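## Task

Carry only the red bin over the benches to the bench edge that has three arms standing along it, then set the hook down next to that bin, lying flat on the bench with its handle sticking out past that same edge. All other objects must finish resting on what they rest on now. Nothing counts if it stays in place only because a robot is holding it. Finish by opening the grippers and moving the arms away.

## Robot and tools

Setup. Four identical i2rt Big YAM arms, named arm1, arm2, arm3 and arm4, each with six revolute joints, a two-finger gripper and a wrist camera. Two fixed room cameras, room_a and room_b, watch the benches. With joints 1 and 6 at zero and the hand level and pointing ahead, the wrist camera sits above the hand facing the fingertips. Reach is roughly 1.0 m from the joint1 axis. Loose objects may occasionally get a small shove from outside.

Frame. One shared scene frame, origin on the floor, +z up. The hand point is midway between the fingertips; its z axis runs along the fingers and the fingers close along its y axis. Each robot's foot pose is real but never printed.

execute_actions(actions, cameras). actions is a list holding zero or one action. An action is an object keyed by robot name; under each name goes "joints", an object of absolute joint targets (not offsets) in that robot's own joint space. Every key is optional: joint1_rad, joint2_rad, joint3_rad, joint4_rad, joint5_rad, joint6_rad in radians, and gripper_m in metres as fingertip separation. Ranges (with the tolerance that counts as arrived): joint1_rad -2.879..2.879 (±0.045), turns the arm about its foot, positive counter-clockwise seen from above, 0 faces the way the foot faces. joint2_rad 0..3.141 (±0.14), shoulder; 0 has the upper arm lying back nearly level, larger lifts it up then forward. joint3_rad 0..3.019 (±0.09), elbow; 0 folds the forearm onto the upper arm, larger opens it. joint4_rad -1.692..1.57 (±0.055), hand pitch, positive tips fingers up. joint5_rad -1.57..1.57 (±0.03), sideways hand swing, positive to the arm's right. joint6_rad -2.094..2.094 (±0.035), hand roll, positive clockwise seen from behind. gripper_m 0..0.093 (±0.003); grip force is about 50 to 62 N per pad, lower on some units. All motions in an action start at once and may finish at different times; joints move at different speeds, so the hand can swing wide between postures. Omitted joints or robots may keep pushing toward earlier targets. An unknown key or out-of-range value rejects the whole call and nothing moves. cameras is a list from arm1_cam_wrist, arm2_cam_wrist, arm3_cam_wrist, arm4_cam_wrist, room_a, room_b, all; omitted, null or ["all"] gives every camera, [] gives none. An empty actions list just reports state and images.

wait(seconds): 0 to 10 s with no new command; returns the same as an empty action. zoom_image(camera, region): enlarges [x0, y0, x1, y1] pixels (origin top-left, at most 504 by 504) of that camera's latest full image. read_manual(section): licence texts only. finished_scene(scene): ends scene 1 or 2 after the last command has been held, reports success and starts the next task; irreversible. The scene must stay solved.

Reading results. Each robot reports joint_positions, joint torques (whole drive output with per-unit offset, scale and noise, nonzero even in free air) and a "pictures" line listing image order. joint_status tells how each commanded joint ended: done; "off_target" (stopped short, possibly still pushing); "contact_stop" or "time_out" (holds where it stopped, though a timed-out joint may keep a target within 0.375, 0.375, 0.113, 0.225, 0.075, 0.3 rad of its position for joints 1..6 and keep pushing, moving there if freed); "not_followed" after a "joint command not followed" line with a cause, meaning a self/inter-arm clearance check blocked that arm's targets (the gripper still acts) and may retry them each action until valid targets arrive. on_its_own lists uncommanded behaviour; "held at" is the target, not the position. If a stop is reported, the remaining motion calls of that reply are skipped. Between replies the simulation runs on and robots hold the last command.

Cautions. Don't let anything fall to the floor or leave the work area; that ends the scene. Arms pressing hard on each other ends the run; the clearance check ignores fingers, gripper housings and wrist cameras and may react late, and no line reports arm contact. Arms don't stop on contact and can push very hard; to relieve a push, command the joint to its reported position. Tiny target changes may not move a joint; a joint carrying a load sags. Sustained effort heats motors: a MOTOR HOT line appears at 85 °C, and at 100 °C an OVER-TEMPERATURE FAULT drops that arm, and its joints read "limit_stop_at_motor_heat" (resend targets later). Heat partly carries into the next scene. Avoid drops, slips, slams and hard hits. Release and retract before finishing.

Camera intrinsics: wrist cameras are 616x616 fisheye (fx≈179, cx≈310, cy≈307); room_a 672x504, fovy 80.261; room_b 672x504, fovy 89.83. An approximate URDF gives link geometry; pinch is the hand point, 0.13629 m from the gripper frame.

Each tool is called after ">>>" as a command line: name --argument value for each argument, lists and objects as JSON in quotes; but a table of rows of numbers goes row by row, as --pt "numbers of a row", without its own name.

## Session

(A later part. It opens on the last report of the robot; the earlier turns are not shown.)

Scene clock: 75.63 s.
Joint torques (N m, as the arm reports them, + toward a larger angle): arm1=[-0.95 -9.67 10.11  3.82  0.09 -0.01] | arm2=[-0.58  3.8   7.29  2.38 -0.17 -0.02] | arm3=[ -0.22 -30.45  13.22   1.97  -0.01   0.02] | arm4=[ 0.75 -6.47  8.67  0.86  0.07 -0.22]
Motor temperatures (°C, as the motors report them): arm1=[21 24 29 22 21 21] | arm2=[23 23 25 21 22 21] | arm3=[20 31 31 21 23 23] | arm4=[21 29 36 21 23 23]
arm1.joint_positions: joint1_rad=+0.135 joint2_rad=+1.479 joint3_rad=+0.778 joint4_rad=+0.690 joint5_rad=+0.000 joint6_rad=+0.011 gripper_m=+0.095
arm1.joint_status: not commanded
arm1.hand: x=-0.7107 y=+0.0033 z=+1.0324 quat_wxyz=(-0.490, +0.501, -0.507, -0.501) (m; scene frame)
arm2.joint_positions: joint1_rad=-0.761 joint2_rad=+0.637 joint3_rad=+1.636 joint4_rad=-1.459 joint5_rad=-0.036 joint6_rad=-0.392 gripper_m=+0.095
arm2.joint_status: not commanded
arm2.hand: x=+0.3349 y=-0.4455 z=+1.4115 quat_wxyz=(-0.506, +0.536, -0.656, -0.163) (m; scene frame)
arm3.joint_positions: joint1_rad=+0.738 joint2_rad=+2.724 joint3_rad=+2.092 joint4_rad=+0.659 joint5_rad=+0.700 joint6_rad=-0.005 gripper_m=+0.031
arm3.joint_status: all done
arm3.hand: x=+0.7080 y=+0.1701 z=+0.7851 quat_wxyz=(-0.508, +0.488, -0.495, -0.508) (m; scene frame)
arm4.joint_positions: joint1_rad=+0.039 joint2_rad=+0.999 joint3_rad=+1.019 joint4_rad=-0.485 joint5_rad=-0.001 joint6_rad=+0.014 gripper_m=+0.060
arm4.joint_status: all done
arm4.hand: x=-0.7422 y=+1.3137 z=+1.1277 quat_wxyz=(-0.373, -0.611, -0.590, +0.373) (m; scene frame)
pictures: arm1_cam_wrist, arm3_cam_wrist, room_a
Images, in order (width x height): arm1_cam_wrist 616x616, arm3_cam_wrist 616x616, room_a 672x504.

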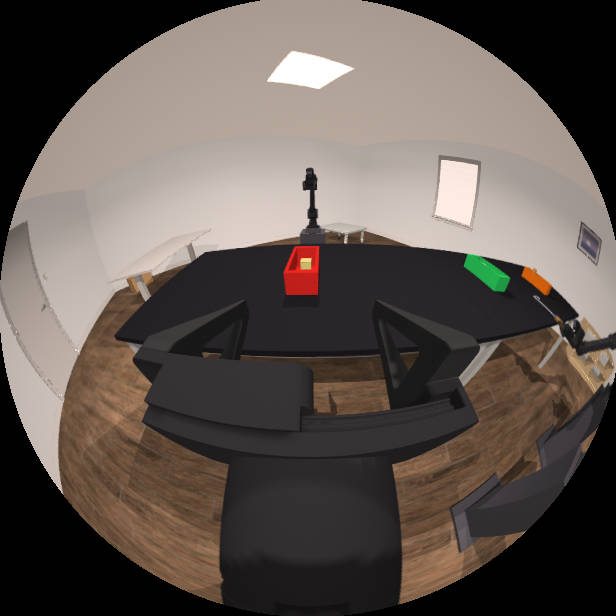

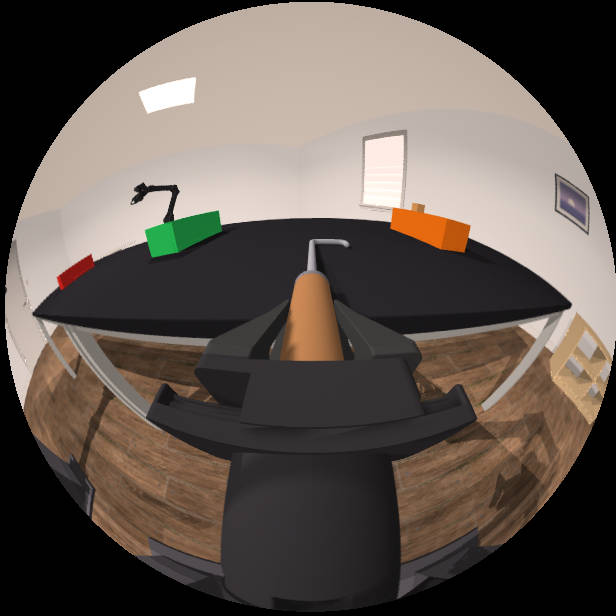

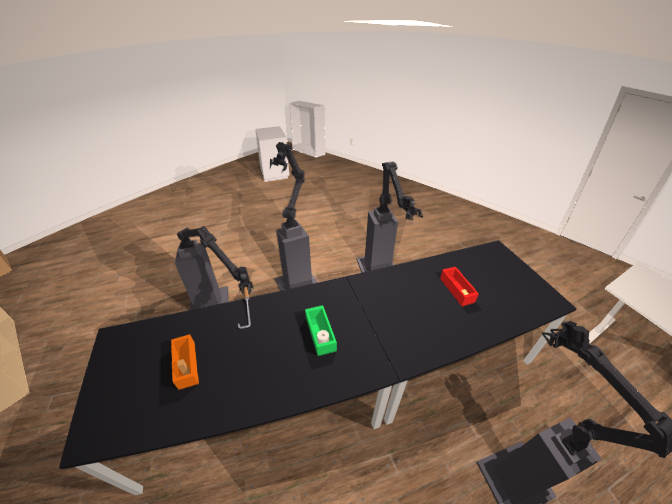

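>>> execute_actions --actions '[{"arm3":{"joints":{"gripper_m":0.09}},"arm2":{"joints":{"joint1_rad":-0.82,"joint2_rad":1.4,"joint3_rad":2.02,"joint4_rad":0.57,"joint5_rad":-0.67,"joint6_rad":0}}}]' --cameras '[]'

>>> execute_actions --actions '[{"arm3":{"joints":{"joint2_rad":2.55,"joint4_rad":0.5}}}]' --cameras '["arm3_cam_wrist"]'

>>> execute_actions --actions '[{"arm3":{"joints":{"joint1_rad":-0.4,"joint2_rad":1.6,"joint3_rad":1.6,"joint5_rad":0}}}]' --cameras '[]'

>>> execute_actions --actions '[{"arm2":{"joints":{"joint2_rad":2.55}},"arm3":{"joints":{"joint2_rad":0.7,"joint3_rad":1.0,"joint4_rad":0}}}]' --cameras '["arm2_cam_wrist"]'

Scene clock: 86.00 s.
Joint torques (N m, as the arm reports them, + toward a larger angle): arm1=[-0.93 -9.63 10.11  3.82  0.09 -0.01] | arm2=[-1.56 -7.17  8.69  0.91  0.17  0.1 ] | arm3=[ -0.19 -29.9   13.15   2.    -0.03   0.03] | arm4=[ 0.73 -6.48  8.69  0.87  0.07 -0.21]
Motor temperatures (°C, as the motors report them): arm1=[21 24 29 22 21 21] | arm2=[23 23 25 21 22 21] | arm3=[20 32 32 21 23 23] | arm4=[21 27 34 21 23 23]
arm1.joint_positions: joint1_rad=+0.135 joint2_rad=+1.479 joint3_rad=+0.778 joint4_rad=+0.690 joint5_rad=+0.000 joint6_rad=+0.011 gripper_m=+0.095
arm1.joint_status: not commanded
arm1.hand: x=-0.7107 y=+0.0033 z=+1.0324 quat_wxyz=(-0.490, +0.501, -0.507, -0.501) (m; scene frame)
arm2.joint_positions: joint1_rad=-0.810 joint2_rad=+1.394 joint3_rad=+2.001 joint4_rad=+0.561 joint5_rad=-0.667 joint6_rad=-0.007 gripper_m=+0.095
arm2.joint_status: all done
arm2.hand: x=+0.4055 y=-0.2075 z=+1.7169 quat_wxyz=(-0.807, +0.369, -0.024, -0.461) (m; scene frame)
arm3.joint_positions: joint1_rad=+0.738 joint2_rad=+2.717 joint3_rad=+2.092 joint4_rad=+0.659 joint5_rad=+0.700 joint6_rad=-0.005 gripper_m=+0.090
arm3.joint_status: all done
arm3.hand: x=+0.7074 y=+0.1707 z=+0.7912 quat_wxyz=(-0.508, +0.486, -0.495, -0.511) (m; scene frame)
arm4.joint_positions: joint1_rad=+0.039 joint2_rad=+0.999 joint3_rad=+1.019 joint4_rad=-0.485 joint5_rad=-0.001 joint6_rad=+0.014 gripper_m=+0.060
arm4.joint_status: not commanded
arm4.hand: x=-0.7422 y=+1.3137 z=+1.1277 quat_wxyz=(-0.373, -0.611, -0.590, +0.373) (m; scene frame)
pictures: none
No camera images: the call's "cameras" was empty. Leave "cameras" out to get every camera's image.

Scene clock: 87.33 s.
Joint torques (N m, as the arm reports them, + toward a larger angle): arm1=[-0.96 -9.64 10.12  3.81  0.09 -0.01] | arm2=[-1.36 -7.02  8.76  1.01  0.18  0.12] | arm3=[  0.03 -26.79  13.16   1.65  -0.02   0.05] | arm4=[ 0.75 -6.47  8.68  0.87  0.07 -0.21]
Motor temperatures (°C, as the motors report them): arm1=[21 24 29 22 21 21] | arm2=[23 23 25 21 22 21] | arm3=[20 32 32 21 23 23] | arm4=[21 26 33 21 23 23]
arm1.joint_positions: joint1_rad=+0.135 joint2_rad=+1.479 joint3_rad=+0.778 joint4_rad=+0.690 joint5_rad=+0.000 joint6_rad=+0.011 gripper_m=+0.095
arm1.joint_status: not commanded
arm1.hand: x=-0.7107 y=+0.0033 z=+1.0324 quat_wxyz=(-0.490, +0.501, -0.507, -0.501) (m; scene frame)
arm2.joint_positions: joint1_rad=-0.810 joint2_rad=+1.394 joint3_rad=+2.001 joint4_rad=+0.561 joint5_rad=-0.667 joint6_rad=-0.007 gripper_m=+0.095
arm2.joint_status: not commanded
arm2.hand: x=+0.4055 y=-0.2075 z=+1.7169 quat_wxyz=(-0.807, +0.369, -0.024, -0.461) (m; scene frame)
arm3.joint_positions: joint1_rad=+0.738 joint2_rad=+2.521 joint3_rad=+2.105 joint4_rad=+0.507 joint5_rad=+0.700 joint6_rad=-0.005 gripper_m=+0.090
arm3.joint_status: all done
arm3.hand: x=+0.6980 y=+0.1791 z=+0.9427 quat_wxyz=(-0.509, +0.465, -0.492, -0.531) (m; scene frame)
arm4.joint_positions: joint1_rad=+0.039 joint2_rad=+0.999 joint3_rad=+1.019 joint4_rad=-0.485 joint5_rad=-0.001 joint6_rad=+0.014 gripper_m=+0.060
arm4.joint_status: not commanded
arm4.hand: x=-0.7422 y=+1.3137 z=+1.1277 quat_wxyz=(-0.373, -0.611, -0.590, +0.373) (m; scene frame)
pictures: arm3_cam_wrist
Images, in order (width x height): arm3_cam_wrist 616x616.

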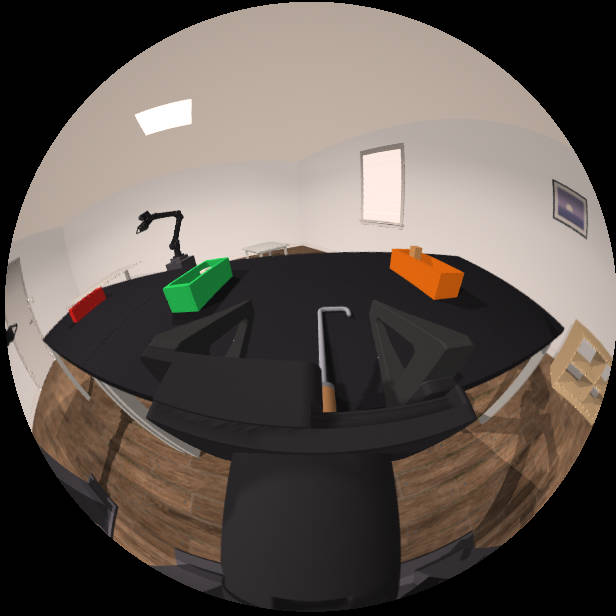

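Scene clock: 89.33 s.
Joint torques (N m, as the arm reports them, + toward a larger angle): arm1=[-0.97 -9.62 10.11  3.81  0.09 -0.01] | arm2=[-1.1  -7.52  8.6   0.98  0.17  0.11] | arm3=[  0.5  -16.81  11.59   1.67  -0.08   0.03] | arm4=[ 0.77 -6.46  8.68  0.86  0.07 -0.22]
Motor temperatures (°C, as the motors report them): arm1=[21 24 29 22 21 21] | arm2=[23 23 25 21 22 21] | arm3=[20 32 31 21 23 23] | arm4=[21 26 33 21 23 23]
arm1.joint_positions: joint1_rad=+0.135 joint2_rad=+1.479 joint3_rad=+0.778 joint4_rad=+0.690 joint5_rad=+0.000 joint6_rad=+0.011 gripper_m=+0.095
arm1.joint_status: not commanded
arm1.hand: x=-0.7107 y=+0.0033 z=+1.0324 quat_wxyz=(-0.490, +0.501, -0.507, -0.501) (m; scene frame)
arm2.joint_positions: joint1_rad=-0.810 joint2_rad=+1.394 joint3_rad=+2.001 joint4_rad=+0.561 joint5_rad=-0.667 joint6_rad=-0.007 gripper_m=+0.095
arm2.joint_status: not commanded
arm2.hand: x=+0.4055 y=-0.2075 z=+1.7169 quat_wxyz=(-0.807, +0.369, -0.024, -0.461) (m; scene frame)
arm3.joint_positions: joint1_rad=-0.402 joint2_rad=+1.601 joint3_rad=+1.601 joint4_rad=+0.503 joint5_rad=+0.003 joint6_rad=-0.004 gripper_m=+0.090
arm3.joint_status: all done
arm3.hand: x=+1.5032 y=+0.0222 z=+1.4110 quat_wxyz=(-0.732, +0.268, -0.426, -0.459) (m; scene frame)
arm4.joint_positions: joint1_rad=+0.039 joint2_rad=+0.999 joint3_rad=+1.019 joint4_rad=-0.485 joint5_rad=-0.001 joint6_rad=+0.014 gripper_m=+0.060
arm4.joint_status: not commanded
arm4.hand: x=-0.7422 y=+1.3137 z=+1.1277 quat_wxyz=(-0.373, -0.611, -0.590, +0.373) (m; scene frame)
pictures: none
No camera images: the call's "cameras" was empty. Leave "cameras" out to get every camera's image.

Scene clock: 91.37 s.
Joint torques (N m, as the arm reports them, + toward a larger angle): arm1=[-0.96 -9.65 10.12  3.82  0.09 -0.01] | arm2=[ -1.59 -21.44  11.18   2.33  -0.2    0.03] | arm3=[ 0.92 -1.16 10.54  1.55 -0.1   0.01] | arm4=[ 0.72 -6.47  8.69  0.87  0.07 -0.22]
Motor temperatures (°C, as the motors report them): arm1=[21 24 29 22 21 21] | arm2=[23 24 26 21 22 21] | arm3=[20 31 31 21 23 23] | arm4=[21 26 33 21 23 23]
arm1.joint_positions: joint1_rad=+0.135 joint2_rad=+1.479 joint3_rad=+0.778 joint4_rad=+0.690 joint5_rad=+0.000 joint6_rad=+0.011 gripper_m=+0.095
arm1.joint_status: not commanded
arm1.hand: x=-0.7107 y=+0.0033 z=+1.0324 quat_wxyz=(-0.490, +0.501, -0.507, -0.501) (m; scene frame)
arm2.joint_positions: joint1_rad=-0.810 joint2_rad=+2.527 joint3_rad=+1.991 joint4_rad=+0.562 joint5_rad=-0.668 joint6_rad=-0.006 gripper_m=+0.095
arm2.joint_status: all done
arm2.hand: x=+0.7113 y=+0.1845 z=+0.8994 quat_wxyz=(-0.513, +0.501, -0.485, -0.501) (m; scene frame)
arm3.joint_positions: joint1_rad=-0.402 joint2_rad=+0.698 joint3_rad=+1.008 joint4_rad=+0.006 joint5_rad=+0.003 joint6_rad=-0.004 gripper_m=+0.090
arm3.joint_status: all done
arm3.hand: x=+1.3626 y=-0.2716 z=+1.4002 quat_wxyz=(-0.690, +0.310, -0.492, -0.432) (m; scene frame)
arm4.joint_positions: joint1_rad=+0.039 joint2_rad=+0.999 joint3_rad=+1.019 joint4_rad=-0.485 joint5_rad=-0.001 joint6_rad=+0.014 gripper_m=+0.060
arm4.joint_status: not commanded
arm4.hand: x=-0.7422 y=+1.3137 z=+1.1277 quat_wxyz=(-0.373, -0.611, -0.590, +0.373) (m; scene frame)
pictures: arm2_cam_wrist
Images, in order (width x height): arm2_cam_wrist 616x616.

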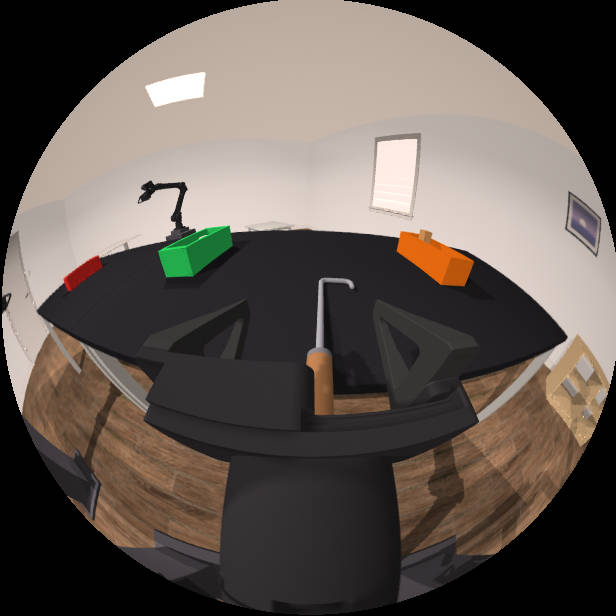

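>>> execute_actions --actions '[{"arm2":{"joints":{"joint1_rad":-0.835,"joint2_rad":2.7,"joint4_rad":0.71}}}]' --cameras '["arm2_cam_wrist"]'

Scene clock: 96.47 s.
Joint torques (N m, as the arm reports them, + toward a larger angle): arm1=[-0.94 -9.63 10.11  3.81  0.09 -0.01] | arm2=[ -1.53 -22.37  10.07   2.8   -0.17   0.03] | arm3=[ 0.99 -1.06 10.46  1.63 -0.1   0.02] | arm4=[ 0.75 -6.48  8.68  0.87  0.07 -0.22]
Motor temperatures (°C, as the motors report them): arm1=[21 24 30 22 21 21] | arm2=[23 25 27 21 22 21] | arm3=[20 29 30 21 23 23] | arm4=[21 25 33 21 23 23]
arm1.joint_positions: joint1_rad=+0.135 joint2_rad=+1.479 joint3_rad=+0.778 joint4_rad=+0.690 joint5_rad=+0.000 joint6_rad=+0.011 gripper_m=+0.095
arm1.joint_status: not commanded
arm1.hand: x=-0.7107 y=+0.0033 z=+1.0324 quat_wxyz=(-0.490, +0.501, -0.507, -0.501) (m; scene frame)
arm2.joint_positions: joint1_rad=-0.826 joint2_rad=+2.701 joint3_rad=+1.995 joint4_rad=+0.695 joint5_rad=-0.668 joint6_rad=-0.006 gripper_m=+0.095
arm2.joint_status: all done
arm2.hand: x=+0.7153 y=+0.1660 z=+0.7757 quat_wxyz=(-0.503, +0.498, -0.503, -0.496) (m; scene frame)
arm3.joint_positions: joint1_rad=-0.402 joint2_rad=+0.698 joint3_rad=+1.008 joint4_rad=+0.006 joint5_rad=+0.003 joint6_rad=-0.004 gripper_m=+0.090
arm3.joint_status: not commanded
arm3.hand: x=+1.3626 y=-0.2716 z=+1.4002 quat_wxyz=(-0.690, +0.310, -0.492, -0.432) (m; scene frame)
arm4.joint_positions: joint1_rad=+0.039 joint2_rad=+0.999 joint3_rad=+1.019 joint4_rad=-0.485 joint5_rad=-0.001 joint6_rad=+0.014 gripper_m=+0.060
arm4.joint_status: not commanded
arm4.hand: x=-0.7422 y=+1.3137 z=+1.1277 quat_wxyz=(-0.373, -0.611, -0.590, +0.373) (m; scene frame)
pictures: arm2_cam_wrist
Images, in order (width x height): arm2_cam_wrist 616x616.

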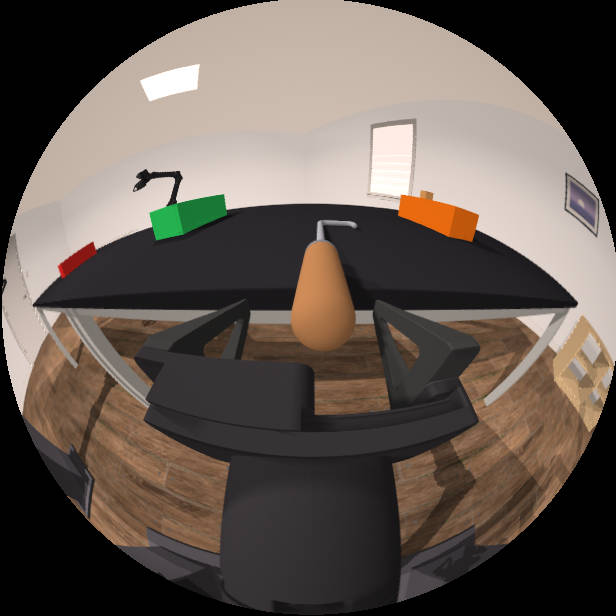

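>>> execute_actions --actions '[{"arm2":{"joints":{"joint2_rad":2.745,"joint3_rad":2.13}}}]' --cameras '["arm2_cam_wrist"]'

Scene clock: 101.63 s.
Joint torques (N m, as the arm reports them, + toward a larger angle): arm1=[-0.97 -9.63 10.11  3.8   0.08 -0.01] | arm2=[ -1.57 -21.98  11.36   2.6   -0.15   0.03] | arm3=[ 0.78 -1.51 10.53  1.55 -0.11  0.  ] | arm4=[ 0.73 -6.47  8.68  0.87  0.07 -0.22]
Motor temperatures (°C, as the motors report them): arm1=[21 24 30 22 21 21] | arm2=[23 27 27 21 22 21] | arm3=[20 28 30 21 23 23] | arm4=[21 25 33 21 23 23]
arm1.joint_positions: joint1_rad=+0.135 joint2_rad=+1.479 joint3_rad=+0.778 joint4_rad=+0.690 joint5_rad=+0.000 joint6_rad=+0.011 gripper_m=+0.095
arm1.joint_status: not commanded
arm1.hand: x=-0.7107 y=+0.0033 z=+1.0324 quat_wxyz=(-0.490, +0.501, -0.507, -0.501) (m; scene frame)
arm2.joint_positions: joint1_rad=-0.826 joint2_rad=+2.720 joint3_rad=+2.091 joint4_rad=+0.697 joint5_rad=-0.668 joint6_rad=-0.006 gripper_m=+0.095
arm2.joint_status: all done
arm2.hand: x=+0.7275 y=+0.1811 z=+0.8085 quat_wxyz=(-0.531, +0.495, -0.474, -0.499) (m; scene frame)
arm3.joint_positions: joint1_rad=-0.402 joint2_rad=+0.698 joint3_rad=+1.008 joint4_rad=+0.006 joint5_rad=+0.003 joint6_rad=-0.004 gripper_m=+0.090
arm3.joint_status: not commanded
arm3.hand: x=+1.3626 y=-0.2716 z=+1.4002 quat_wxyz=(-0.690, +0.310, -0.492, -0.432) (m; scene frame)
arm4.joint_positions: joint1_rad=+0.039 joint2_rad=+0.999 joint3_rad=+1.019 joint4_rad=-0.485 joint5_rad=-0.001 joint6_rad=+0.014 gripper_m=+0.060
arm4.joint_status: not commanded
arm4.hand: x=-0.7422 y=+1.3137 z=+1.1277 quat_wxyz=(-0.373, -0.611, -0.590, +0.373) (m; scene frame)
pictures: arm2_cam_wrist
Images, in order (width x height): arm2_cam_wrist 616x616.

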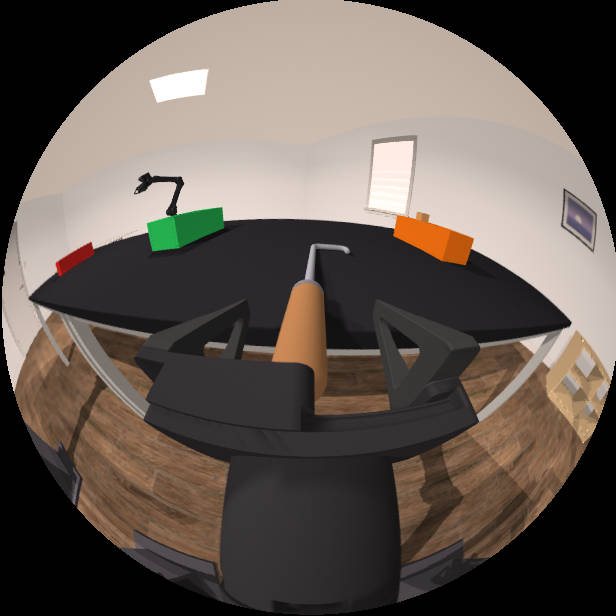

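>>> execute_actions --actions '[{"arm2":{"joints":{"joint1_rad":-0.805,"joint4_rad":0.655}}}]' --cameras '["arm2_cam_wrist"]'

>>> execute_actions --actions '[{"arm2":{"joints":{"gripper_m":0}},"arm1":{"joints":{"joint2_rad":0.8,"joint3_rad":1.2}}}]' --cameras '["arm2_cam_wrist"]'

>>> execute_actions --actions '[{"arm2":{"joints":{"joint2_rad":2.48,"joint4_rad":0.52}}}]' --cameras '["arm2_cam_wrist"]'

Scene clock: 107.77 s.
Joint torques (N m, as the arm reports them, + toward a larger angle): arm1=[-0.96 -9.61 10.11  3.81  0.09 -0.01] | arm2=[  0.38 -22.2   11.19   1.76  -0.18   0.  ] | arm3=[ 1.06 -1.41 10.47  1.54 -0.09  0.01] | arm4=[ 0.74 -6.47  8.68  0.87  0.07 -0.21]
Motor temperatures (°C, as the motors report them): arm1=[21 24 30 22 21 21] | arm2=[23 28 28 21 22 21] | arm3=[20 27 30 21 23 23] | arm4=[21 24 32 21 23 23]
arm1.joint_positions: joint1_rad=+0.135 joint2_rad=+1.479 joint3_rad=+0.778 joint4_rad=+0.690 joint5_rad=+0.000 joint6_rad=+0.011 gripper_m=+0.095
arm1.joint_status: not commanded
arm1.hand: x=-0.7107 y=+0.0033 z=+1.0324 quat_wxyz=(-0.490, +0.501, -0.507, -0.501) (m; scene frame)
arm2.joint_positions: joint1_rad=-0.816 joint2_rad=+2.720 joint3_rad=+2.091 joint4_rad=+0.666 joint5_rad=-0.668 joint6_rad=-0.006 gripper_m=+0.095
arm2.joint_status: all done
arm2.hand: x=+0.7200 y=+0.1862 z=+0.8021 quat_wxyz=(-0.518, +0.499, -0.483, -0.500) (m; scene frame)
arm3.joint_positions: joint1_rad=-0.402 joint2_rad=+0.698 joint3_rad=+1.008 joint4_rad=+0.006 joint5_rad=+0.003 joint6_rad=-0.004 gripper_m=+0.090
arm3.joint_status: not commanded
arm3.hand: x=+1.3626 y=-0.2716 z=+1.4002 quat_wxyz=(-0.690, +0.310, -0.492, -0.432) (m; scene frame)
arm4.joint_positions: joint1_rad=+0.039 joint2_rad=+0.999 joint3_rad=+1.019 joint4_rad=-0.485 joint5_rad=-0.001 joint6_rad=+0.014 gripper_m=+0.060
arm4.joint_status: not commanded
arm4.hand: x=-0.7422 y=+1.3137 z=+1.1277 quat_wxyz=(-0.373, -0.611, -0.590, +0.373) (m; scene frame)
pictures: arm2_cam_wrist
Images, in order (width x height): arm2_cam_wrist 616x616.

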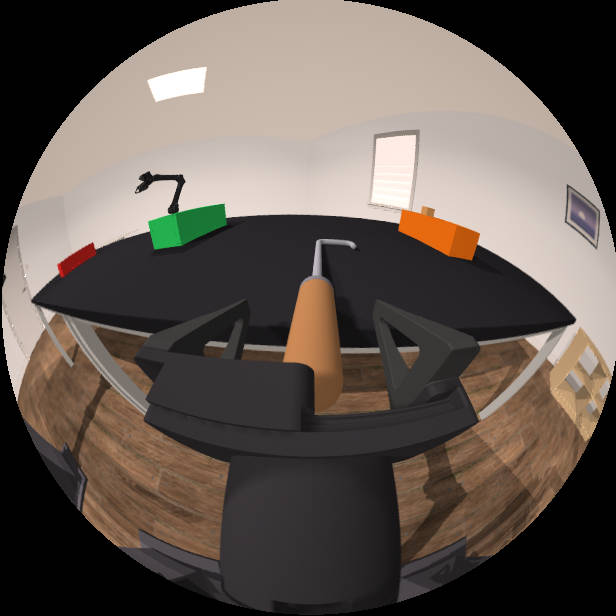

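Scene clock: 109.53 s.
Joint torques (N m, as the arm reports them, + toward a larger angle): arm1=[-1.03 -1.77  9.27  0.9   0.1  -0.01] | arm2=[  1.05 -21.51  11.41   1.76  -0.17   0.01] | arm3=[ 1.07 -1.28 10.47  1.61 -0.11  0.01] | arm4=[ 0.76 -6.49  8.68  0.88  0.07 -0.21]
Motor temperatures (°C, as the motors report them): arm1=[21 24 30 22 21 21] | arm2=[23 28 29 21 22 21] | arm3=[20 27 30 21 23 23] | arm4=[21 24 32 21 23 23]
arm1.joint_positions: joint1_rad=+0.135 joint2_rad=+0.808 joint3_rad=+1.203 joint4_rad=+0.721 joint5_rad=+0.000 joint6_rad=+0.011 gripper_m=+0.095
arm1.joint_status: all done
arm1.hand: x=-0.7054 y=-0.3161 z=+1.5886 quat_wxyz=(-0.682, +0.158, -0.164, -0.695) (m; scene frame)
arm2.joint_positions: joint1_rad=-0.816 joint2_rad=+2.720 joint3_rad=+2.091 joint4_rad=+0.666 joint5_rad=-0.669 joint6_rad=-0.006 gripper_m=+0.031
arm2.joint_status: gripper_m off_target (ended at +0.031, target +0.000)
arm2.hand: x=+0.7199 y=+0.1862 z=+0.8020 quat_wxyz=(-0.518, +0.499, -0.483, -0.500) (m; scene frame)
arm3.joint_positions: joint1_rad=-0.402 joint2_rad=+0.698 joint3_rad=+1.008 joint4_rad=+0.006 joint5_rad=+0.003 joint6_rad=-0.004 gripper_m=+0.090
arm3.joint_status: not commanded
arm3.hand: x=+1.3626 y=-0.2716 z=+1.4002 quat_wxyz=(-0.690, +0.310, -0.492, -0.432) (m; scene frame)
arm4.joint_positions: joint1_rad=+0.039 joint2_rad=+0.999 joint3_rad=+1.019 joint4_rad=-0.485 joint5_rad=-0.001 joint6_rad=+0.014 gripper_m=+0.060
arm4.joint_status: not commanded
arm4.hand: x=-0.7422 y=+1.3137 z=+1.1277 quat_wxyz=(-0.373, -0.611, -0.590, +0.373) (m; scene frame)
pictures: arm2_cam_wrist
Images, in order (width x height): arm2_cam_wrist 616x616.

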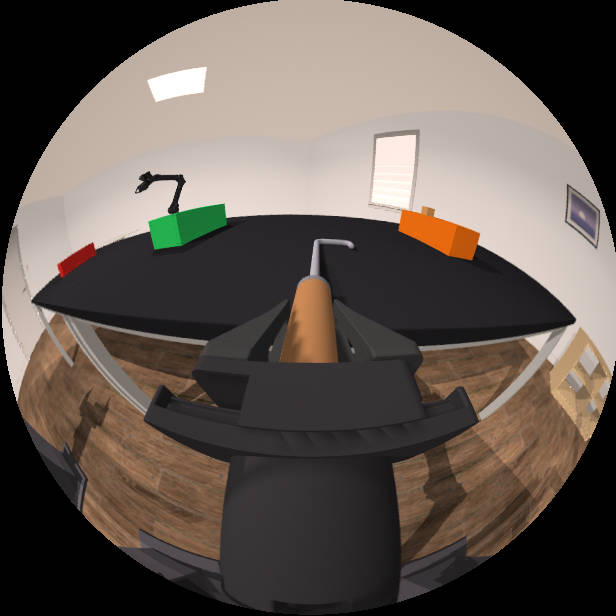

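Scene clock: 110.87 s.
Joint torques (N m, as the arm reports them, + toward a larger angle): arm1=[-0.99 -2.2   9.27  0.92  0.09 -0.01] | arm2=[ -0.06 -22.7   12.21   2.63  -0.11   0.02] | arm3=[ 1.02 -1.13 10.47  1.62 -0.09  0.01] | arm4=[ 0.72 -6.48  8.68  0.86  0.07 -0.21]
Motor temperatures (°C, as the motors report them): arm1=[21 24 30 22 21 21] | arm2=[23 28 29 21 22 21] | arm3=[20 27 30 21 23 23] | arm4=[21 24 32 21 23 23]
arm1.joint_positions: joint1_rad=+0.135 joint2_rad=+0.808 joint3_rad=+1.203 joint4_rad=+0.721 joint5_rad=+0.000 joint6_rad=+0.011 gripper_m=+0.095
arm1.joint_status: not commanded
arm1.hand: x=-0.7054 y=-0.3161 z=+1.5886 quat_wxyz=(-0.682, +0.158, -0.164, -0.695) (m; scene frame)
arm2.joint_positions: joint1_rad=-0.816 joint2_rad=+2.476 joint3_rad=+2.091 joint4_rad=+0.508 joint5_rad=-0.670 joint6_rad=-0.004 gripper_m=+0.031
arm2.joint_status: all done
arm2.hand: x=+0.7249 y=+0.1930 z=+0.9889 quat_wxyz=(-0.546, +0.494, -0.452, -0.504) (m; scene frame)
arm3.joint_positions: joint1_rad=-0.402 joint2_rad=+0.698 joint3_rad=+1.008 joint4_rad=+0.006 joint5_rad=+0.003 joint6_rad=-0.004 gripper_m=+0.090
arm3.joint_status: not commanded
arm3.hand: x=+1.3626 y=-0.2716 z=+1.4002 quat_wxyz=(-0.690, +0.310, -0.492, -0.432) (m; scene frame)
arm4.joint_positions: joint1_rad=+0.039 joint2_rad=+0.999 joint3_rad=+1.019 joint4_rad=-0.485 joint5_rad=-0.001 joint6_rad=+0.014 gripper_m=+0.060
arm4.joint_status: not commanded
arm4.hand: x=-0.7422 y=+1.3137 z=+1.1277 quat_wxyz=(-0.373, -0.611, -0.590, +0.373) (m; scene frame)
pictures: arm2_cam_wrist
Images, in order (width x height): arm2_cam_wrist 616x616.

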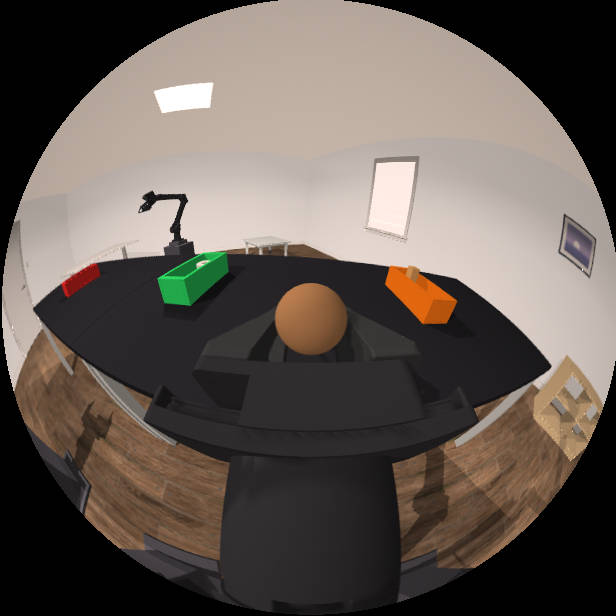

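>>> execute_actions --actions '[{"arm2":{"joints":{"joint2_rad":2.71,"joint4_rad":0.67}}}]' --cameras '["arm2_cam_wrist"]'

Scene clock: 116.67 s.
Joint torques (N m, as the arm reports them, + toward a larger angle): arm1=[-1.01 -2.26  9.31  0.93  0.09 -0.01] | arm2=[  0.58 -23.98  10.62   2.22  -0.17   0.  ] | arm3=[ 1.08 -1.17 10.48  1.65 -0.1   0.03] | arm4=[ 0.74 -6.48  8.69  0.86  0.07 -0.22]
Motor temperatures (°C, as the motors report them): arm1=[21 24 30 22 21 21] | arm2=[23 29 30 21 22 21] | arm3=[20 27 30 21 23 23] | arm4=[21 24 32 21 23 23]
arm1.joint_positions: joint1_rad=+0.135 joint2_rad=+0.808 joint3_rad=+1.203 joint4_rad=+0.721 joint5_rad=+0.000 joint6_rad=+0.011 gripper_m=+0.095
arm1.joint_status: not commanded
arm1.hand: x=-0.7054 y=-0.3161 z=+1.5886 quat_wxyz=(-0.682, +0.158, -0.164, -0.695) (m; scene frame)
arm2.joint_positions: joint1_rad=-0.815 joint2_rad=+2.723 joint3_rad=+2.101 joint4_rad=+0.668 joint5_rad=-0.668 joint6_rad=-0.001 gripper_m=+0.031
arm2.joint_status: all done
arm2.hand: x=+0.7204 y=+0.1879 z=+0.8049 quat_wxyz=(-0.520, +0.497, -0.481, -0.502) (m; scene frame)
arm3.joint_positions: joint1_rad=-0.402 joint2_rad=+0.698 joint3_rad=+1.008 joint4_rad=+0.006 joint5_rad=+0.003 joint6_rad=-0.004 gripper_m=+0.090
arm3.joint_status: not commanded
arm3.hand: x=+1.3626 y=-0.2716 z=+1.4002 quat_wxyz=(-0.690, +0.310, -0.492, -0.432) (m; scene frame)
arm4.joint_positions: joint1_rad=+0.039 joint2_rad=+0.999 joint3_rad=+1.019 joint4_rad=-0.485 joint5_rad=-0.001 joint6_rad=+0.014 gripper_m=+0.060
arm4.joint_status: not commanded
arm4.hand: x=-0.7422 y=+1.3137 z=+1.1277 quat_wxyz=(-0.373, -0.611, -0.590, +0.373) (m; scene frame)
pictures: arm2_cam_wrist
Images, in order (width x height): arm2_cam_wrist 616x616.

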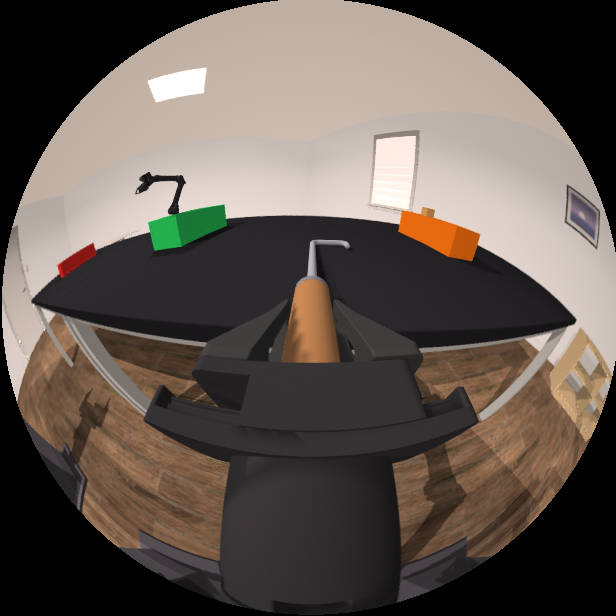

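>>> execute_actions --actions '[{"arm2":{"joints":{"joint2_rad":2.68,"joint6_rad":-1.57}}}]' --cameras '["arm2_cam_wrist"]'

>>> execute_actions --actions '[{"arm2":{"joints":{"joint2_rad":2.48,"joint4_rad":0.52}}}]' --cameras '["arm2_cam_wrist","room_a"]'

Scene clock: 123.90 s.
Joint torques (N m, as the arm reports them, + toward a larger angle): arm1=[-1.03 -2.19  9.29  0.92  0.09 -0.01] | arm2=[  0.28 -25.62  10.63   2.83  -0.12  -0.09] | arm3=[ 0.82 -1.07 10.42  1.66 -0.11  0.01] | arm4=[ 0.76 -6.45  8.67  0.87  0.07 -0.22]
Motor temperatures (°C, as the motors report them): arm1=[21 24 30 22 21 21] | arm2=[23 31 30 21 22 21] | arm3=[20 26 30 21 23 23] | arm4=[21 24 33 21 23 23]
arm1.joint_positions: joint1_rad=+0.135 joint2_rad=+0.808 joint3_rad=+1.203 joint4_rad=+0.721 joint5_rad=+0.000 joint6_rad=+0.011 gripper_m=+0.095
arm1.joint_status: not commanded
arm1.hand: x=-0.7054 y=-0.3161 z=+1.5886 quat_wxyz=(-0.682, +0.158, -0.164, -0.695) (m; scene frame)
arm2.joint_positions: joint1_rad=-0.815 joint2_rad=+2.721 joint3_rad=+2.101 joint4_rad=+0.652 joint5_rad=-0.670 joint6_rad=-1.555 gripper_m=+0.031
arm2.joint_status: all done
arm2.hand: x=+0.7200 y=+0.1883 z=+0.8032 quat_wxyz=(-0.718, +0.696, +0.004, +0.003) (m; scene frame)
arm3.joint_positions: joint1_rad=-0.402 joint2_rad=+0.698 joint3_rad=+1.008 joint4_rad=+0.006 joint5_rad=+0.003 joint6_rad=-0.004 gripper_m=+0.090
arm3.joint_status: not commanded
arm3.hand: x=+1.3626 y=-0.2716 z=+1.4002 quat_wxyz=(-0.690, +0.310, -0.492, -0.432) (m; scene frame)
arm4.joint_positions: joint1_rad=+0.039 joint2_rad=+0.999 joint3_rad=+1.019 joint4_rad=-0.485 joint5_rad=-0.001 joint6_rad=+0.014 gripper_m=+0.060
arm4.joint_status: not commanded
arm4.hand: x=-0.7422 y=+1.3137 z=+1.1277 quat_wxyz=(-0.373, -0.611, -0.590, +0.373) (m; scene frame)
pictures: arm2_cam_wrist
Images, in order (width x height): arm2_cam_wrist 616x616.

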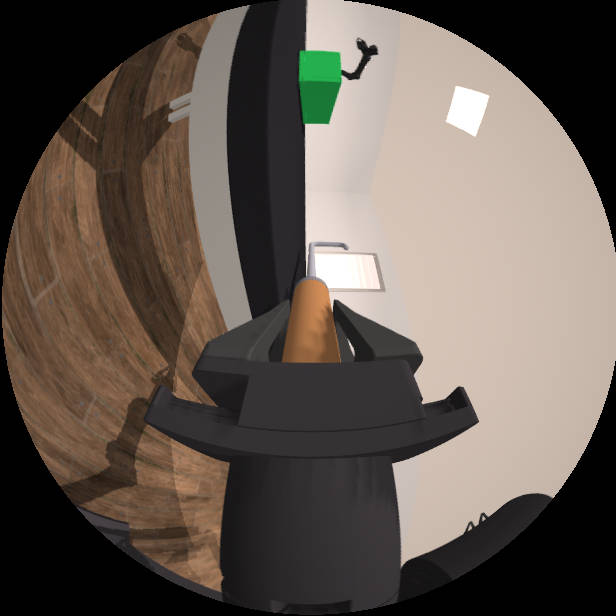

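Scene clock: 125.47 s.
Joint torques (N m, as the arm reports them, + toward a larger angle): arm1=[-1.   -2.23  9.29  0.93  0.09 -0.01] | arm2=[  0.33 -24.5   11.93   2.94  -0.09  -0.08] | arm3=[ 0.89 -1.23 10.45  1.66 -0.1   0.01] | arm4=[ 0.73 -6.47  8.69  0.86  0.07 -0.22]
Motor temperatures (°C, as the motors report them): arm1=[21 24 30 22 21 21] | arm2=[23 31 30 21 22 21] | arm3=[20 26 30 21 23 23] | arm4=[21 24 33 21 23 23]
arm1.joint_positions: joint1_rad=+0.135 joint2_rad=+0.808 joint3_rad=+1.203 joint4_rad=+0.721 joint5_rad=+0.000 joint6_rad=+0.011 gripper_m=+0.095
arm1.joint_status: not commanded
arm1.hand: x=-0.7054 y=-0.3161 z=+1.5886 quat_wxyz=(-0.682, +0.158, -0.164, -0.695) (m; scene frame)
arm2.joint_positions: joint1_rad=-0.815 joint2_rad=+2.507 joint3_rad=+2.096 joint4_rad=+0.496 joint5_rad=-0.670 joint6_rad=-1.556 gripper_m=+0.031
arm2.joint_status: all done
arm2.hand: x=+0.7258 y=+0.1954 z=+0.9608 quat_wxyz=(-0.732, +0.680, +0.016, +0.015) (m; scene frame)
arm3.joint_positions: joint1_rad=-0.402 joint2_rad=+0.698 joint3_rad=+1.008 joint4_rad=+0.006 joint5_rad=+0.003 joint6_rad=-0.004 gripper_m=+0.090
arm3.joint_status: not commanded
arm3.hand: x=+1.3626 y=-0.2716 z=+1.4002 quat_wxyz=(-0.690, +0.310, -0.492, -0.432) (m; scene frame)
arm4.joint_positions: joint1_rad=+0.039 joint2_rad=+0.999 joint3_rad=+1.019 joint4_rad=-0.485 joint5_rad=-0.001 joint6_rad=+0.014 gripper_m=+0.060
arm4.joint_status: not commanded
arm4.hand: x=-0.7422 y=+1.3137 z=+1.1277 quat_wxyz=(-0.373, -0.611, -0.590, +0.373) (m; scene frame)
pictures: arm2_cam_wrist, room_a
Images, in order (width x height): arm2_cam_wrist 616x616, room_a 672x504.

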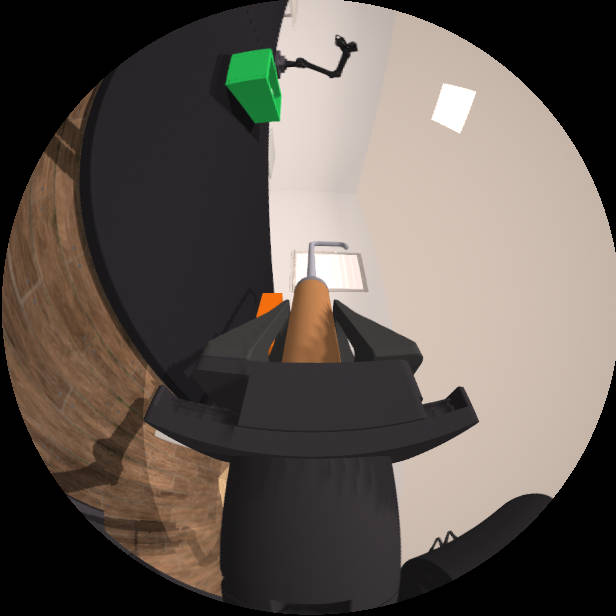

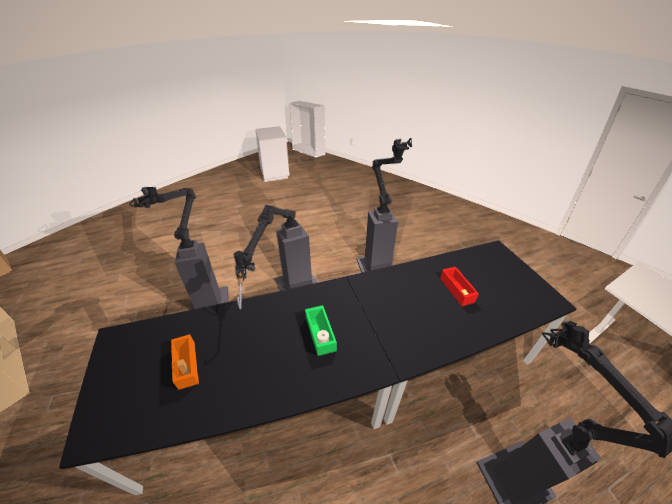

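>>> execute_actions --actions '[{"arm2":{"joints":{"joint1_rad":0.54,"joint5_rad":0.68}}}]' --cameras '[]'

>>> execute_actions --actions '[{"arm2":{"joints":{"joint2_rad":2.67,"joint4_rad":0.67}}}]' --cameras '["arm2_cam_wrist"]'

>>> execute_actions --actions '[{"arm2":{"joints":{"joint6_rad":0}}}]' --cameras '["arm2_cam_wrist","room_a"]'

Scene clock: 135.50 s.
Joint torques (N m, as the arm reports them, + toward a larger angle): arm1=[-1.   -2.22  9.3   0.92  0.09 -0.01] | arm2=[ -0.99 -24.79  11.91   3.2   -0.2   -0.05] | arm3=[ 1.11 -1.27 10.48  1.61 -0.1   0.01] | arm4=[ 0.74 -6.49  8.69  0.86  0.07 -0.22]
Motor temperatures (°C, as the motors report them): arm1=[21 24 30 22 21 21] | arm2=[23 33 31 21 22 21] | arm3=[20 26 30 21 23 23] | arm4=[21 24 33 21 23 23]
arm1.joint_positions: joint1_rad=+0.135 joint2_rad=+0.808 joint3_rad=+1.203 joint4_rad=+0.721 joint5_rad=+0.000 joint6_rad=+0.011 gripper_m=+0.095
arm1.joint_status: not commanded
arm1.hand: x=-0.7054 y=-0.3161 z=+1.5886 quat_wxyz=(-0.682, +0.158, -0.164, -0.695) (m; scene frame)
arm2.joint_positions: joint1_rad=+0.543 joint2_rad=+2.507 joint3_rad=+2.096 joint4_rad=+0.495 joint5_rad=+0.681 joint6_rad=-1.559 gripper_m=+0.031
arm2.joint_status: all done
arm2.hand: x=-0.2684 y=+0.1862 z=+0.9556 quat_wxyz=(-0.732, +0.681, -0.018, -0.024) (m; scene frame)
arm3.joint_positions: joint1_rad=-0.402 joint2_rad=+0.698 joint3_rad=+1.008 joint4_rad=+0.006 joint5_rad=+0.003 joint6_rad=-0.004 gripper_m=+0.090
arm3.joint_status: not commanded
arm3.hand: x=+1.3626 y=-0.2716 z=+1.4002 quat_wxyz=(-0.690, +0.310, -0.492, -0.432) (m; scene frame)
arm4.joint_positions: joint1_rad=+0.039 joint2_rad=+0.999 joint3_rad=+1.019 joint4_rad=-0.485 joint5_rad=-0.001 joint6_rad=+0.014 gripper_m=+0.060
arm4.joint_status: not commanded
arm4.hand: x=-0.7422 y=+1.3137 z=+1.1277 quat_wxyz=(-0.373, -0.611, -0.590, +0.373) (m; scene frame)
pictures: none
No camera images: the call's "cameras" was empty. Leave "cameras" out to get every camera's image.

Scene clock: 136.60 s.
Joint torques (N m, as the arm reports them, + toward a larger angle): arm1=[-1.02 -2.23  9.28  0.92  0.09 -0.01] | arm2=[ -0.95 -26.5   11.06   3.01  -0.11   0.  ] | arm3=[ 1.11 -1.11 10.53  1.66 -0.1   0.01] | arm4=[ 0.74 -6.46  8.69  0.87  0.07 -0.22]
Motor temperatures (°C, as the motors report them): arm1=[21 24 30 22 21 21] | arm2=[23 33 31 21 22 21] | arm3=[20 26 30 21 23 23] | arm4=[21 24 33 21 23 23]
arm1.joint_positions: joint1_rad=+0.135 joint2_rad=+0.808 joint3_rad=+1.203 joint4_rad=+0.721 joint5_rad=+0.000 joint6_rad=+0.011 gripper_m=+0.095
arm1.joint_status: not commanded
arm1.hand: x=-0.7054 y=-0.3161 z=+1.5886 quat_wxyz=(-0.682, +0.158, -0.164, -0.695) (m; scene frame)
arm2.joint_positions: joint1_rad=+0.543 joint2_rad=+2.720 joint3_rad=+2.096 joint4_rad=+0.649 joint5_rad=+0.680 joint6_rad=-1.564 gripper_m=+0.031
arm2.joint_status: all done
arm2.hand: x=-0.2605 y=+0.1787 z=+0.7962 quat_wxyz=(-0.716, +0.698, -0.003, -0.009) (m; scene frame)
arm3.joint_positions: joint1_rad=-0.402 joint2_rad=+0.698 joint3_rad=+1.008 joint4_rad=+0.006 joint5_rad=+0.003 joint6_rad=-0.004 gripper_m=+0.090
arm3.joint_status: not commanded
arm3.hand: x=+1.3626 y=-0.2716 z=+1.4002 quat_wxyz=(-0.690, +0.310, -0.492, -0.432) (m; scene frame)
arm4.joint_positions: joint1_rad=+0.039 joint2_rad=+0.999 joint3_rad=+1.019 joint4_rad=-0.485 joint5_rad=-0.001 joint6_rad=+0.014 gripper_m=+0.060
arm4.joint_status: not commanded
arm4.hand: x=-0.7422 y=+1.3137 z=+1.1277 quat_wxyz=(-0.373, -0.611, -0.590, +0.373) (m; scene frame)
pictures: arm2_cam_wrist
Images, in order (width x height): arm2_cam_wrist 616x616.

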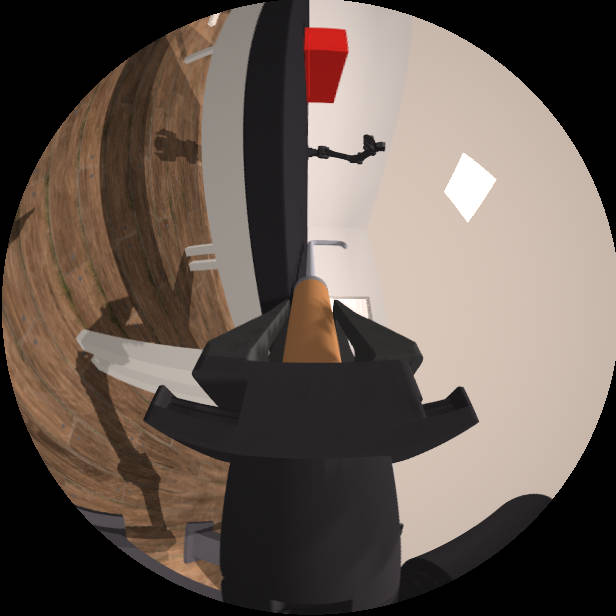

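Scene clock: 138.73 s.
Joint torques (N m, as the arm reports them, + toward a larger angle): arm1=[-0.97 -2.21  9.3   0.93  0.09 -0.01] | arm2=[ -1.   -25.54  11.04   2.96  -0.15   0.08] | arm3=[ 0.98 -1.1  10.45  1.7  -0.08 -0.01] | arm4=[ 0.74 -6.49  8.69  0.87  0.07 -0.21]
Motor temperatures (°C, as the motors report them): arm1=[21 24 30 22 21 21] | arm2=[23 33 31 21 22 21] | arm3=[20 26 30 21 23 23] | arm4=[21 24 33 21 23 23]
arm1.joint_positions: joint1_rad=+0.135 joint2_rad=+0.808 joint3_rad=+1.203 joint4_rad=+0.721 joint5_rad=+0.000 joint6_rad=+0.011 gripper_m=+0.095
arm1.joint_status: not commanded
arm1.hand: x=-0.7054 y=-0.3161 z=+1.5886 quat_wxyz=(-0.682, +0.158, -0.164, -0.695) (m; scene frame)
arm2.joint_positions: joint1_rad=+0.543 joint2_rad=+2.705 joint3_rad=+2.096 joint4_rad=+0.649 joint5_rad=+0.681 joint6_rad=-0.009 gripper_m=+0.031
arm2.joint_status: all done
arm2.hand: x=-0.2615 y=+0.1799 z=+0.8091 quat_wxyz=(-0.505, +0.489, -0.491, -0.514) (m; scene frame)
arm3.joint_positions: joint1_rad=-0.402 joint2_rad=+0.698 joint3_rad=+1.008 joint4_rad=+0.006 joint5_rad=+0.003 joint6_rad=-0.004 gripper_m=+0.090
arm3.joint_status: not commanded
arm3.hand: x=+1.3626 y=-0.2716 z=+1.4002 quat_wxyz=(-0.690, +0.310, -0.492, -0.432) (m; scene frame)
arm4.joint_positions: joint1_rad=+0.039 joint2_rad=+0.999 joint3_rad=+1.019 joint4_rad=-0.485 joint5_rad=-0.001 joint6_rad=+0.014 gripper_m=+0.060
arm4.joint_status: not commanded
arm4.hand: x=-0.7422 y=+1.3137 z=+1.1277 quat_wxyz=(-0.373, -0.611, -0.590, +0.373) (m; scene frame)
pictures: arm2_cam_wrist, room_a
Images, in order (width x height): arm2_cam_wrist 616x616, room_a 672x504.

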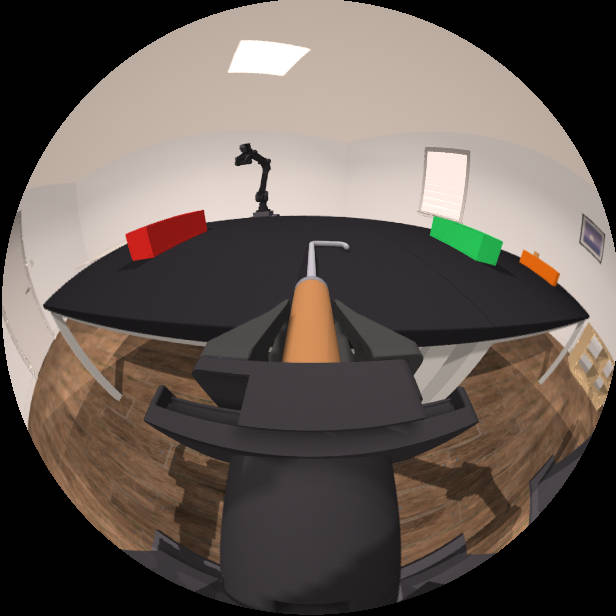

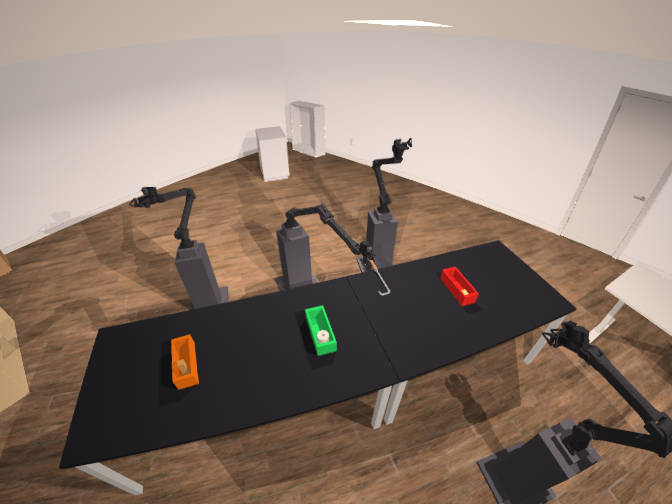

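>>> execute_actions --actions '[{"arm2":{"joints":{"gripper_m":0.09,"joint2_rad":2.7}},"arm1":{"joints":{"joint1_rad":-0.53,"joint2_rad":1.3,"joint3_rad":1.91,"joint4_rad":0.59,"joint5_rad":-0.72}}}]' --cameras '[]'

>>> execute_actions --actions '[{"arm2":{"joints":{"joint2_rad":2.55,"joint4_rad":0.5}}}]' --cameras '[]'

>>> execute_actions --actions '[{"arm2":{"joints":{"joint1_rad":-0.5,"joint2_rad":1.6,"joint3_rad":1.6,"joint5_rad":0}}}]' --cameras '[]'

>>> execute_actions --actions '[{"arm1":{"joints":{"joint2_rad":2.47}},"arm2":{"joints":{"joint2_rad":0.7,"joint3_rad":1.0,"joint4_rad":0}}}]' --cameras '["arm1_cam_wrist"]'

Scene clock: 148.27 s.
Joint torques (N m, as the arm reports them, + toward a larger angle): arm1=[-0.53 -6.83 11.62  0.76  0.44  0.07] | arm2=[ -0.56 -23.41  11.14   2.79  -0.18   0.06] | arm3=[ 0.68 -1.12 10.44  1.59 -0.08  0.03] | arm4=[ 0.75 -6.48  8.69  0.87  0.07 -0.21]
Motor temperatures (°C, as the motors report them): arm1=[21 24 30 22 21 21] | arm2=[23 34 31 21 22 21] | arm3=[20 26 30 21 23 23] | arm4=[21 23 33 21 23 23]
arm1.joint_positions: joint1_rad=-0.532 joint2_rad=+1.290 joint3_rad=+1.875 joint4_rad=+0.596 joint5_rad=-0.717 joint6_rad=+0.010 gripper_m=+0.095
arm1.joint_status: all done
arm1.hand: x=-0.5601 y=-0.2177 z=+1.6802 quat_wxyz=(-0.792, +0.390, -0.018, -0.470) (m; scene frame)
arm2.joint_positions: joint1_rad=+0.543 joint2_rad=+2.703 joint3_rad=+2.096 joint4_rad=+0.654 joint5_rad=+0.681 joint6_rad=-0.007 gripper_m=+0.090
arm2.joint_status: all done
arm2.hand: x=-0.2616 y=+0.1801 z=+0.8126 quat_wxyz=(-0.505, +0.486, -0.491, -0.517) (m; scene frame)
arm3.joint_positions: joint1_rad=-0.402 joint2_rad=+0.698 joint3_rad=+1.008 joint4_rad=+0.006 joint5_rad=+0.003 joint6_rad=-0.004 gripper_m=+0.090
arm3.joint_status: not commanded
arm3.hand: x=+1.3626 y=-0.2716 z=+1.4002 quat_wxyz=(-0.690, +0.310, -0.492, -0.432) (m; scene frame)
arm4.joint_positions: joint1_rad=+0.039 joint2_rad=+0.999 joint3_rad=+1.019 joint4_rad=-0.485 joint5_rad=-0.001 joint6_rad=+0.014 gripper_m=+0.060
arm4.joint_status: not commanded
arm4.hand: x=-0.7422 y=+1.3137 z=+1.1277 quat_wxyz=(-0.373, -0.611, -0.590, +0.373) (m; scene frame)
pictures: none
No camera images: the call's "cameras" was empty. Leave "cameras" out to get every camera's image.

Scene clock: 149.60 s.
Joint torques (N m, as the arm reports them, + toward a larger angle): arm1=[-0.52 -6.46 11.58  0.75  0.44  0.07] | arm2=[ -1.63 -21.43  11.17   1.7   -0.2    0.01] | arm3=[ 1.16 -0.98 10.45  1.58 -0.11  0.  ] | arm4=[ 0.72 -6.47  8.68  0.86  0.07 -0.22]
Motor temperatures (°C, as the motors report them): arm1=[21 24 31 22 21 21] | arm2=[23 34 31 21 22 21] | arm3=[20 26 30 21 23 23] | arm4=[21 23 33 21 23 23]
arm1.joint_positions: joint1_rad=-0.532 joint2_rad=+1.290 joint3_rad=+1.875 joint4_rad=+0.596 joint5_rad=-0.717 joint6_rad=+0.010 gripper_m=+0.095
arm1.joint_status: not commanded
arm1.hand: x=-0.5601 y=-0.2177 z=+1.6802 quat_wxyz=(-0.792, +0.390, -0.018, -0.470) (m; scene frame)
arm2.joint_positions: joint1_rad=+0.543 joint2_rad=+2.520 joint3_rad=+2.104 joint4_rad=+0.510 joint5_rad=+0.681 joint6_rad=-0.007 gripper_m=+0.090
arm2.joint_status: all done
arm2.hand: x=-0.2691 y=+0.1873 z=+0.9515 quat_wxyz=(-0.506, +0.470, -0.489, -0.533) (m; scene frame)
arm3.joint_positions: joint1_rad=-0.402 joint2_rad=+0.698 joint3_rad=+1.008 joint4_rad=+0.006 joint5_rad=+0.003 joint6_rad=-0.004 gripper_m=+0.090
arm3.joint_status: not commanded
arm3.hand: x=+1.3626 y=-0.2716 z=+1.4002 quat_wxyz=(-0.690, +0.310, -0.492, -0.432) (m; scene frame)
arm4.joint_positions: joint1_rad=+0.039 joint2_rad=+0.999 joint3_rad=+1.019 joint4_rad=-0.485 joint5_rad=-0.001 joint6_rad=+0.014 gripper_m=+0.060
arm4.joint_status: not commanded
arm4.hand: x=-0.7422 y=+1.3137 z=+1.1277 quat_wxyz=(-0.373, -0.611, -0.590, +0.373) (m; scene frame)
pictures: none
No camera images: the call's "cameras" was empty. Leave "cameras" out to get every camera's image.

Scene clock: 151.70 s.
Joint torques (N m, as the arm reports them, + toward a larger angle): arm1=[-0.51 -6.67 11.7   0.75  0.44  0.07] | arm2=[ -0.13 -14.04   9.75   1.63  -0.19   0.03] | arm3=[ 0.97 -1.07 10.44  1.63 -0.08  0.01] | arm4=[ 0.7  -6.45  8.69  0.87  0.07 -0.21]
Motor temperatures (°C, as the motors report them): arm1=[21 24 31 22 21 21] | arm2=[23 34 31 21 22 21] | arm3=[20 26 30 21 23 23] | arm4=[21 23 33 21 23 23]
arm1.joint_positions: joint1_rad=-0.532 joint2_rad=+1.290 joint3_rad=+1.875 joint4_rad=+0.596 joint5_rad=-0.717 joint6_rad=+0.010 gripper_m=+0.095
arm1.joint_status: not commanded
arm1.hand: x=-0.5601 y=-0.2177 z=+1.6802 quat_wxyz=(-0.792, +0.390, -0.018, -0.470) (m; scene frame)
arm2.joint_positions: joint1_rad=-0.507 joint2_rad=+1.603 joint3_rad=+1.599 joint4_rad=+0.505 joint5_rad=+0.001 joint6_rad=-0.003 gripper_m=+0.090
arm2.joint_status: all done
arm2.hand: x=+0.4808 y=+0.0549 z=+1.4169 quat_wxyz=(-0.711, +0.289, -0.416, -0.489) (m; scene frame)
arm3.joint_positions: joint1_rad=-0.402 joint2_rad=+0.698 joint3_rad=+1.008 joint4_rad=+0.006 joint5_rad=+0.003 joint6_rad=-0.004 gripper_m=+0.090
arm3.joint_status: not commanded
arm3.hand: x=+1.3626 y=-0.2716 z=+1.4002 quat_wxyz=(-0.690, +0.310, -0.492, -0.432) (m; scene frame)
arm4.joint_positions: joint1_rad=+0.039 joint2_rad=+0.999 joint3_rad=+1.019 joint4_rad=-0.485 joint5_rad=-0.001 joint6_rad=+0.014 gripper_m=+0.060
arm4.joint_status: not commanded
arm4.hand: x=-0.7422 y=+1.3137 z=+1.1277 quat_wxyz=(-0.373, -0.611, -0.590, +0.373) (m; scene frame)
pictures: none
No camera images: the call's "cameras" was empty. Leave "cameras" out to get every camera's image.

Scene clock: 153.43 s.
Joint torques (N m, as the arm reports them, + toward a larger angle): arm1=[ -0.45 -24.81  11.94   2.62   0.     0.  ] | arm2=[ 0.13 -1.27  8.95  1.74 -0.18  0.02] | arm3=[ 0.93 -1.28 10.45  1.55 -0.12  0.  ] | arm4=[ 0.74 -6.48  8.69  0.87  0.07 -0.21]
Motor temperatures (°C, as the motors report them): arm1=[21 24 31 22 21 21] | arm2=[23 33 31 21 22 21] | arm3=[20 26 30 21 23 23] | arm4=[21 23 33 21 23 23]
arm1.joint_positions: joint1_rad=-0.532 joint2_rad=+2.488 joint3_rad=+1.887 joint4_rad=+0.590 joint5_rad=-0.718 joint6_rad=+0.010 gripper_m=+0.095
arm1.joint_status: all done
arm1.hand: x=-0.2563 y=+0.1749 z=+0.8519 quat_wxyz=(-0.476, +0.511, -0.495, -0.516) (m; scene frame)
arm2.joint_positions: joint1_rad=-0.507 joint2_rad=+0.699 joint3_rad=+1.007 joint4_rad=+0.009 joint5_rad=+0.001 joint6_rad=-0.003 gripper_m=+0.090
arm2.joint_status: all done
arm2.hand: x=+0.3655 y=-0.2504 z=+1.4094 quat_wxyz=(-0.670, +0.333, -0.479, -0.460) (m; scene frame)
arm3.joint_positions: joint1_rad=-0.402 joint2_rad=+0.698 joint3_rad=+1.008 joint4_rad=+0.006 joint5_rad=+0.003 joint6_rad=-0.004 gripper_m=+0.090
arm3.joint_status: not commanded
arm3.hand: x=+1.3626 y=-0.2716 z=+1.4002 quat_wxyz=(-0.690, +0.310, -0.492, -0.432) (m; scene frame)
arm4.joint_positions: joint1_rad=+0.039 joint2_rad=+0.999 joint3_rad=+1.019 joint4_rad=-0.485 joint5_rad=-0.001 joint6_rad=+0.014 gripper_m=+0.060
arm4.joint_status: not commanded
arm4.hand: x=-0.7422 y=+1.3137 z=+1.1277 quat_wxyz=(-0.373, -0.611, -0.590, +0.373) (m; scene frame)
pictures: arm1_cam_wrist
Images, in order (width x height): arm1_cam_wrist 616x616.

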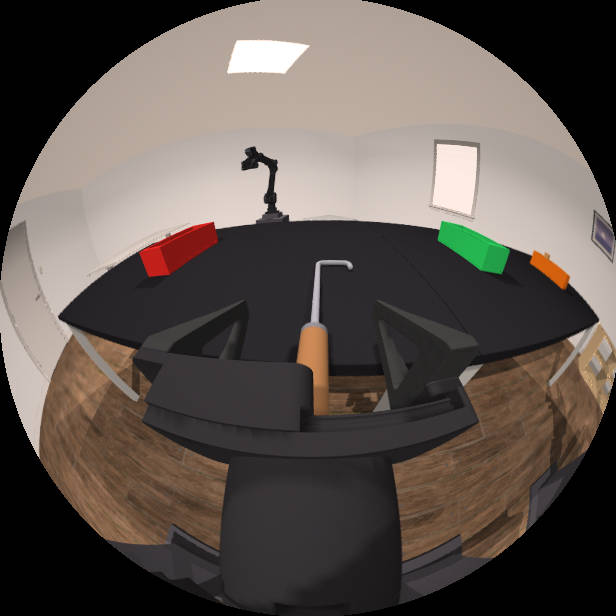

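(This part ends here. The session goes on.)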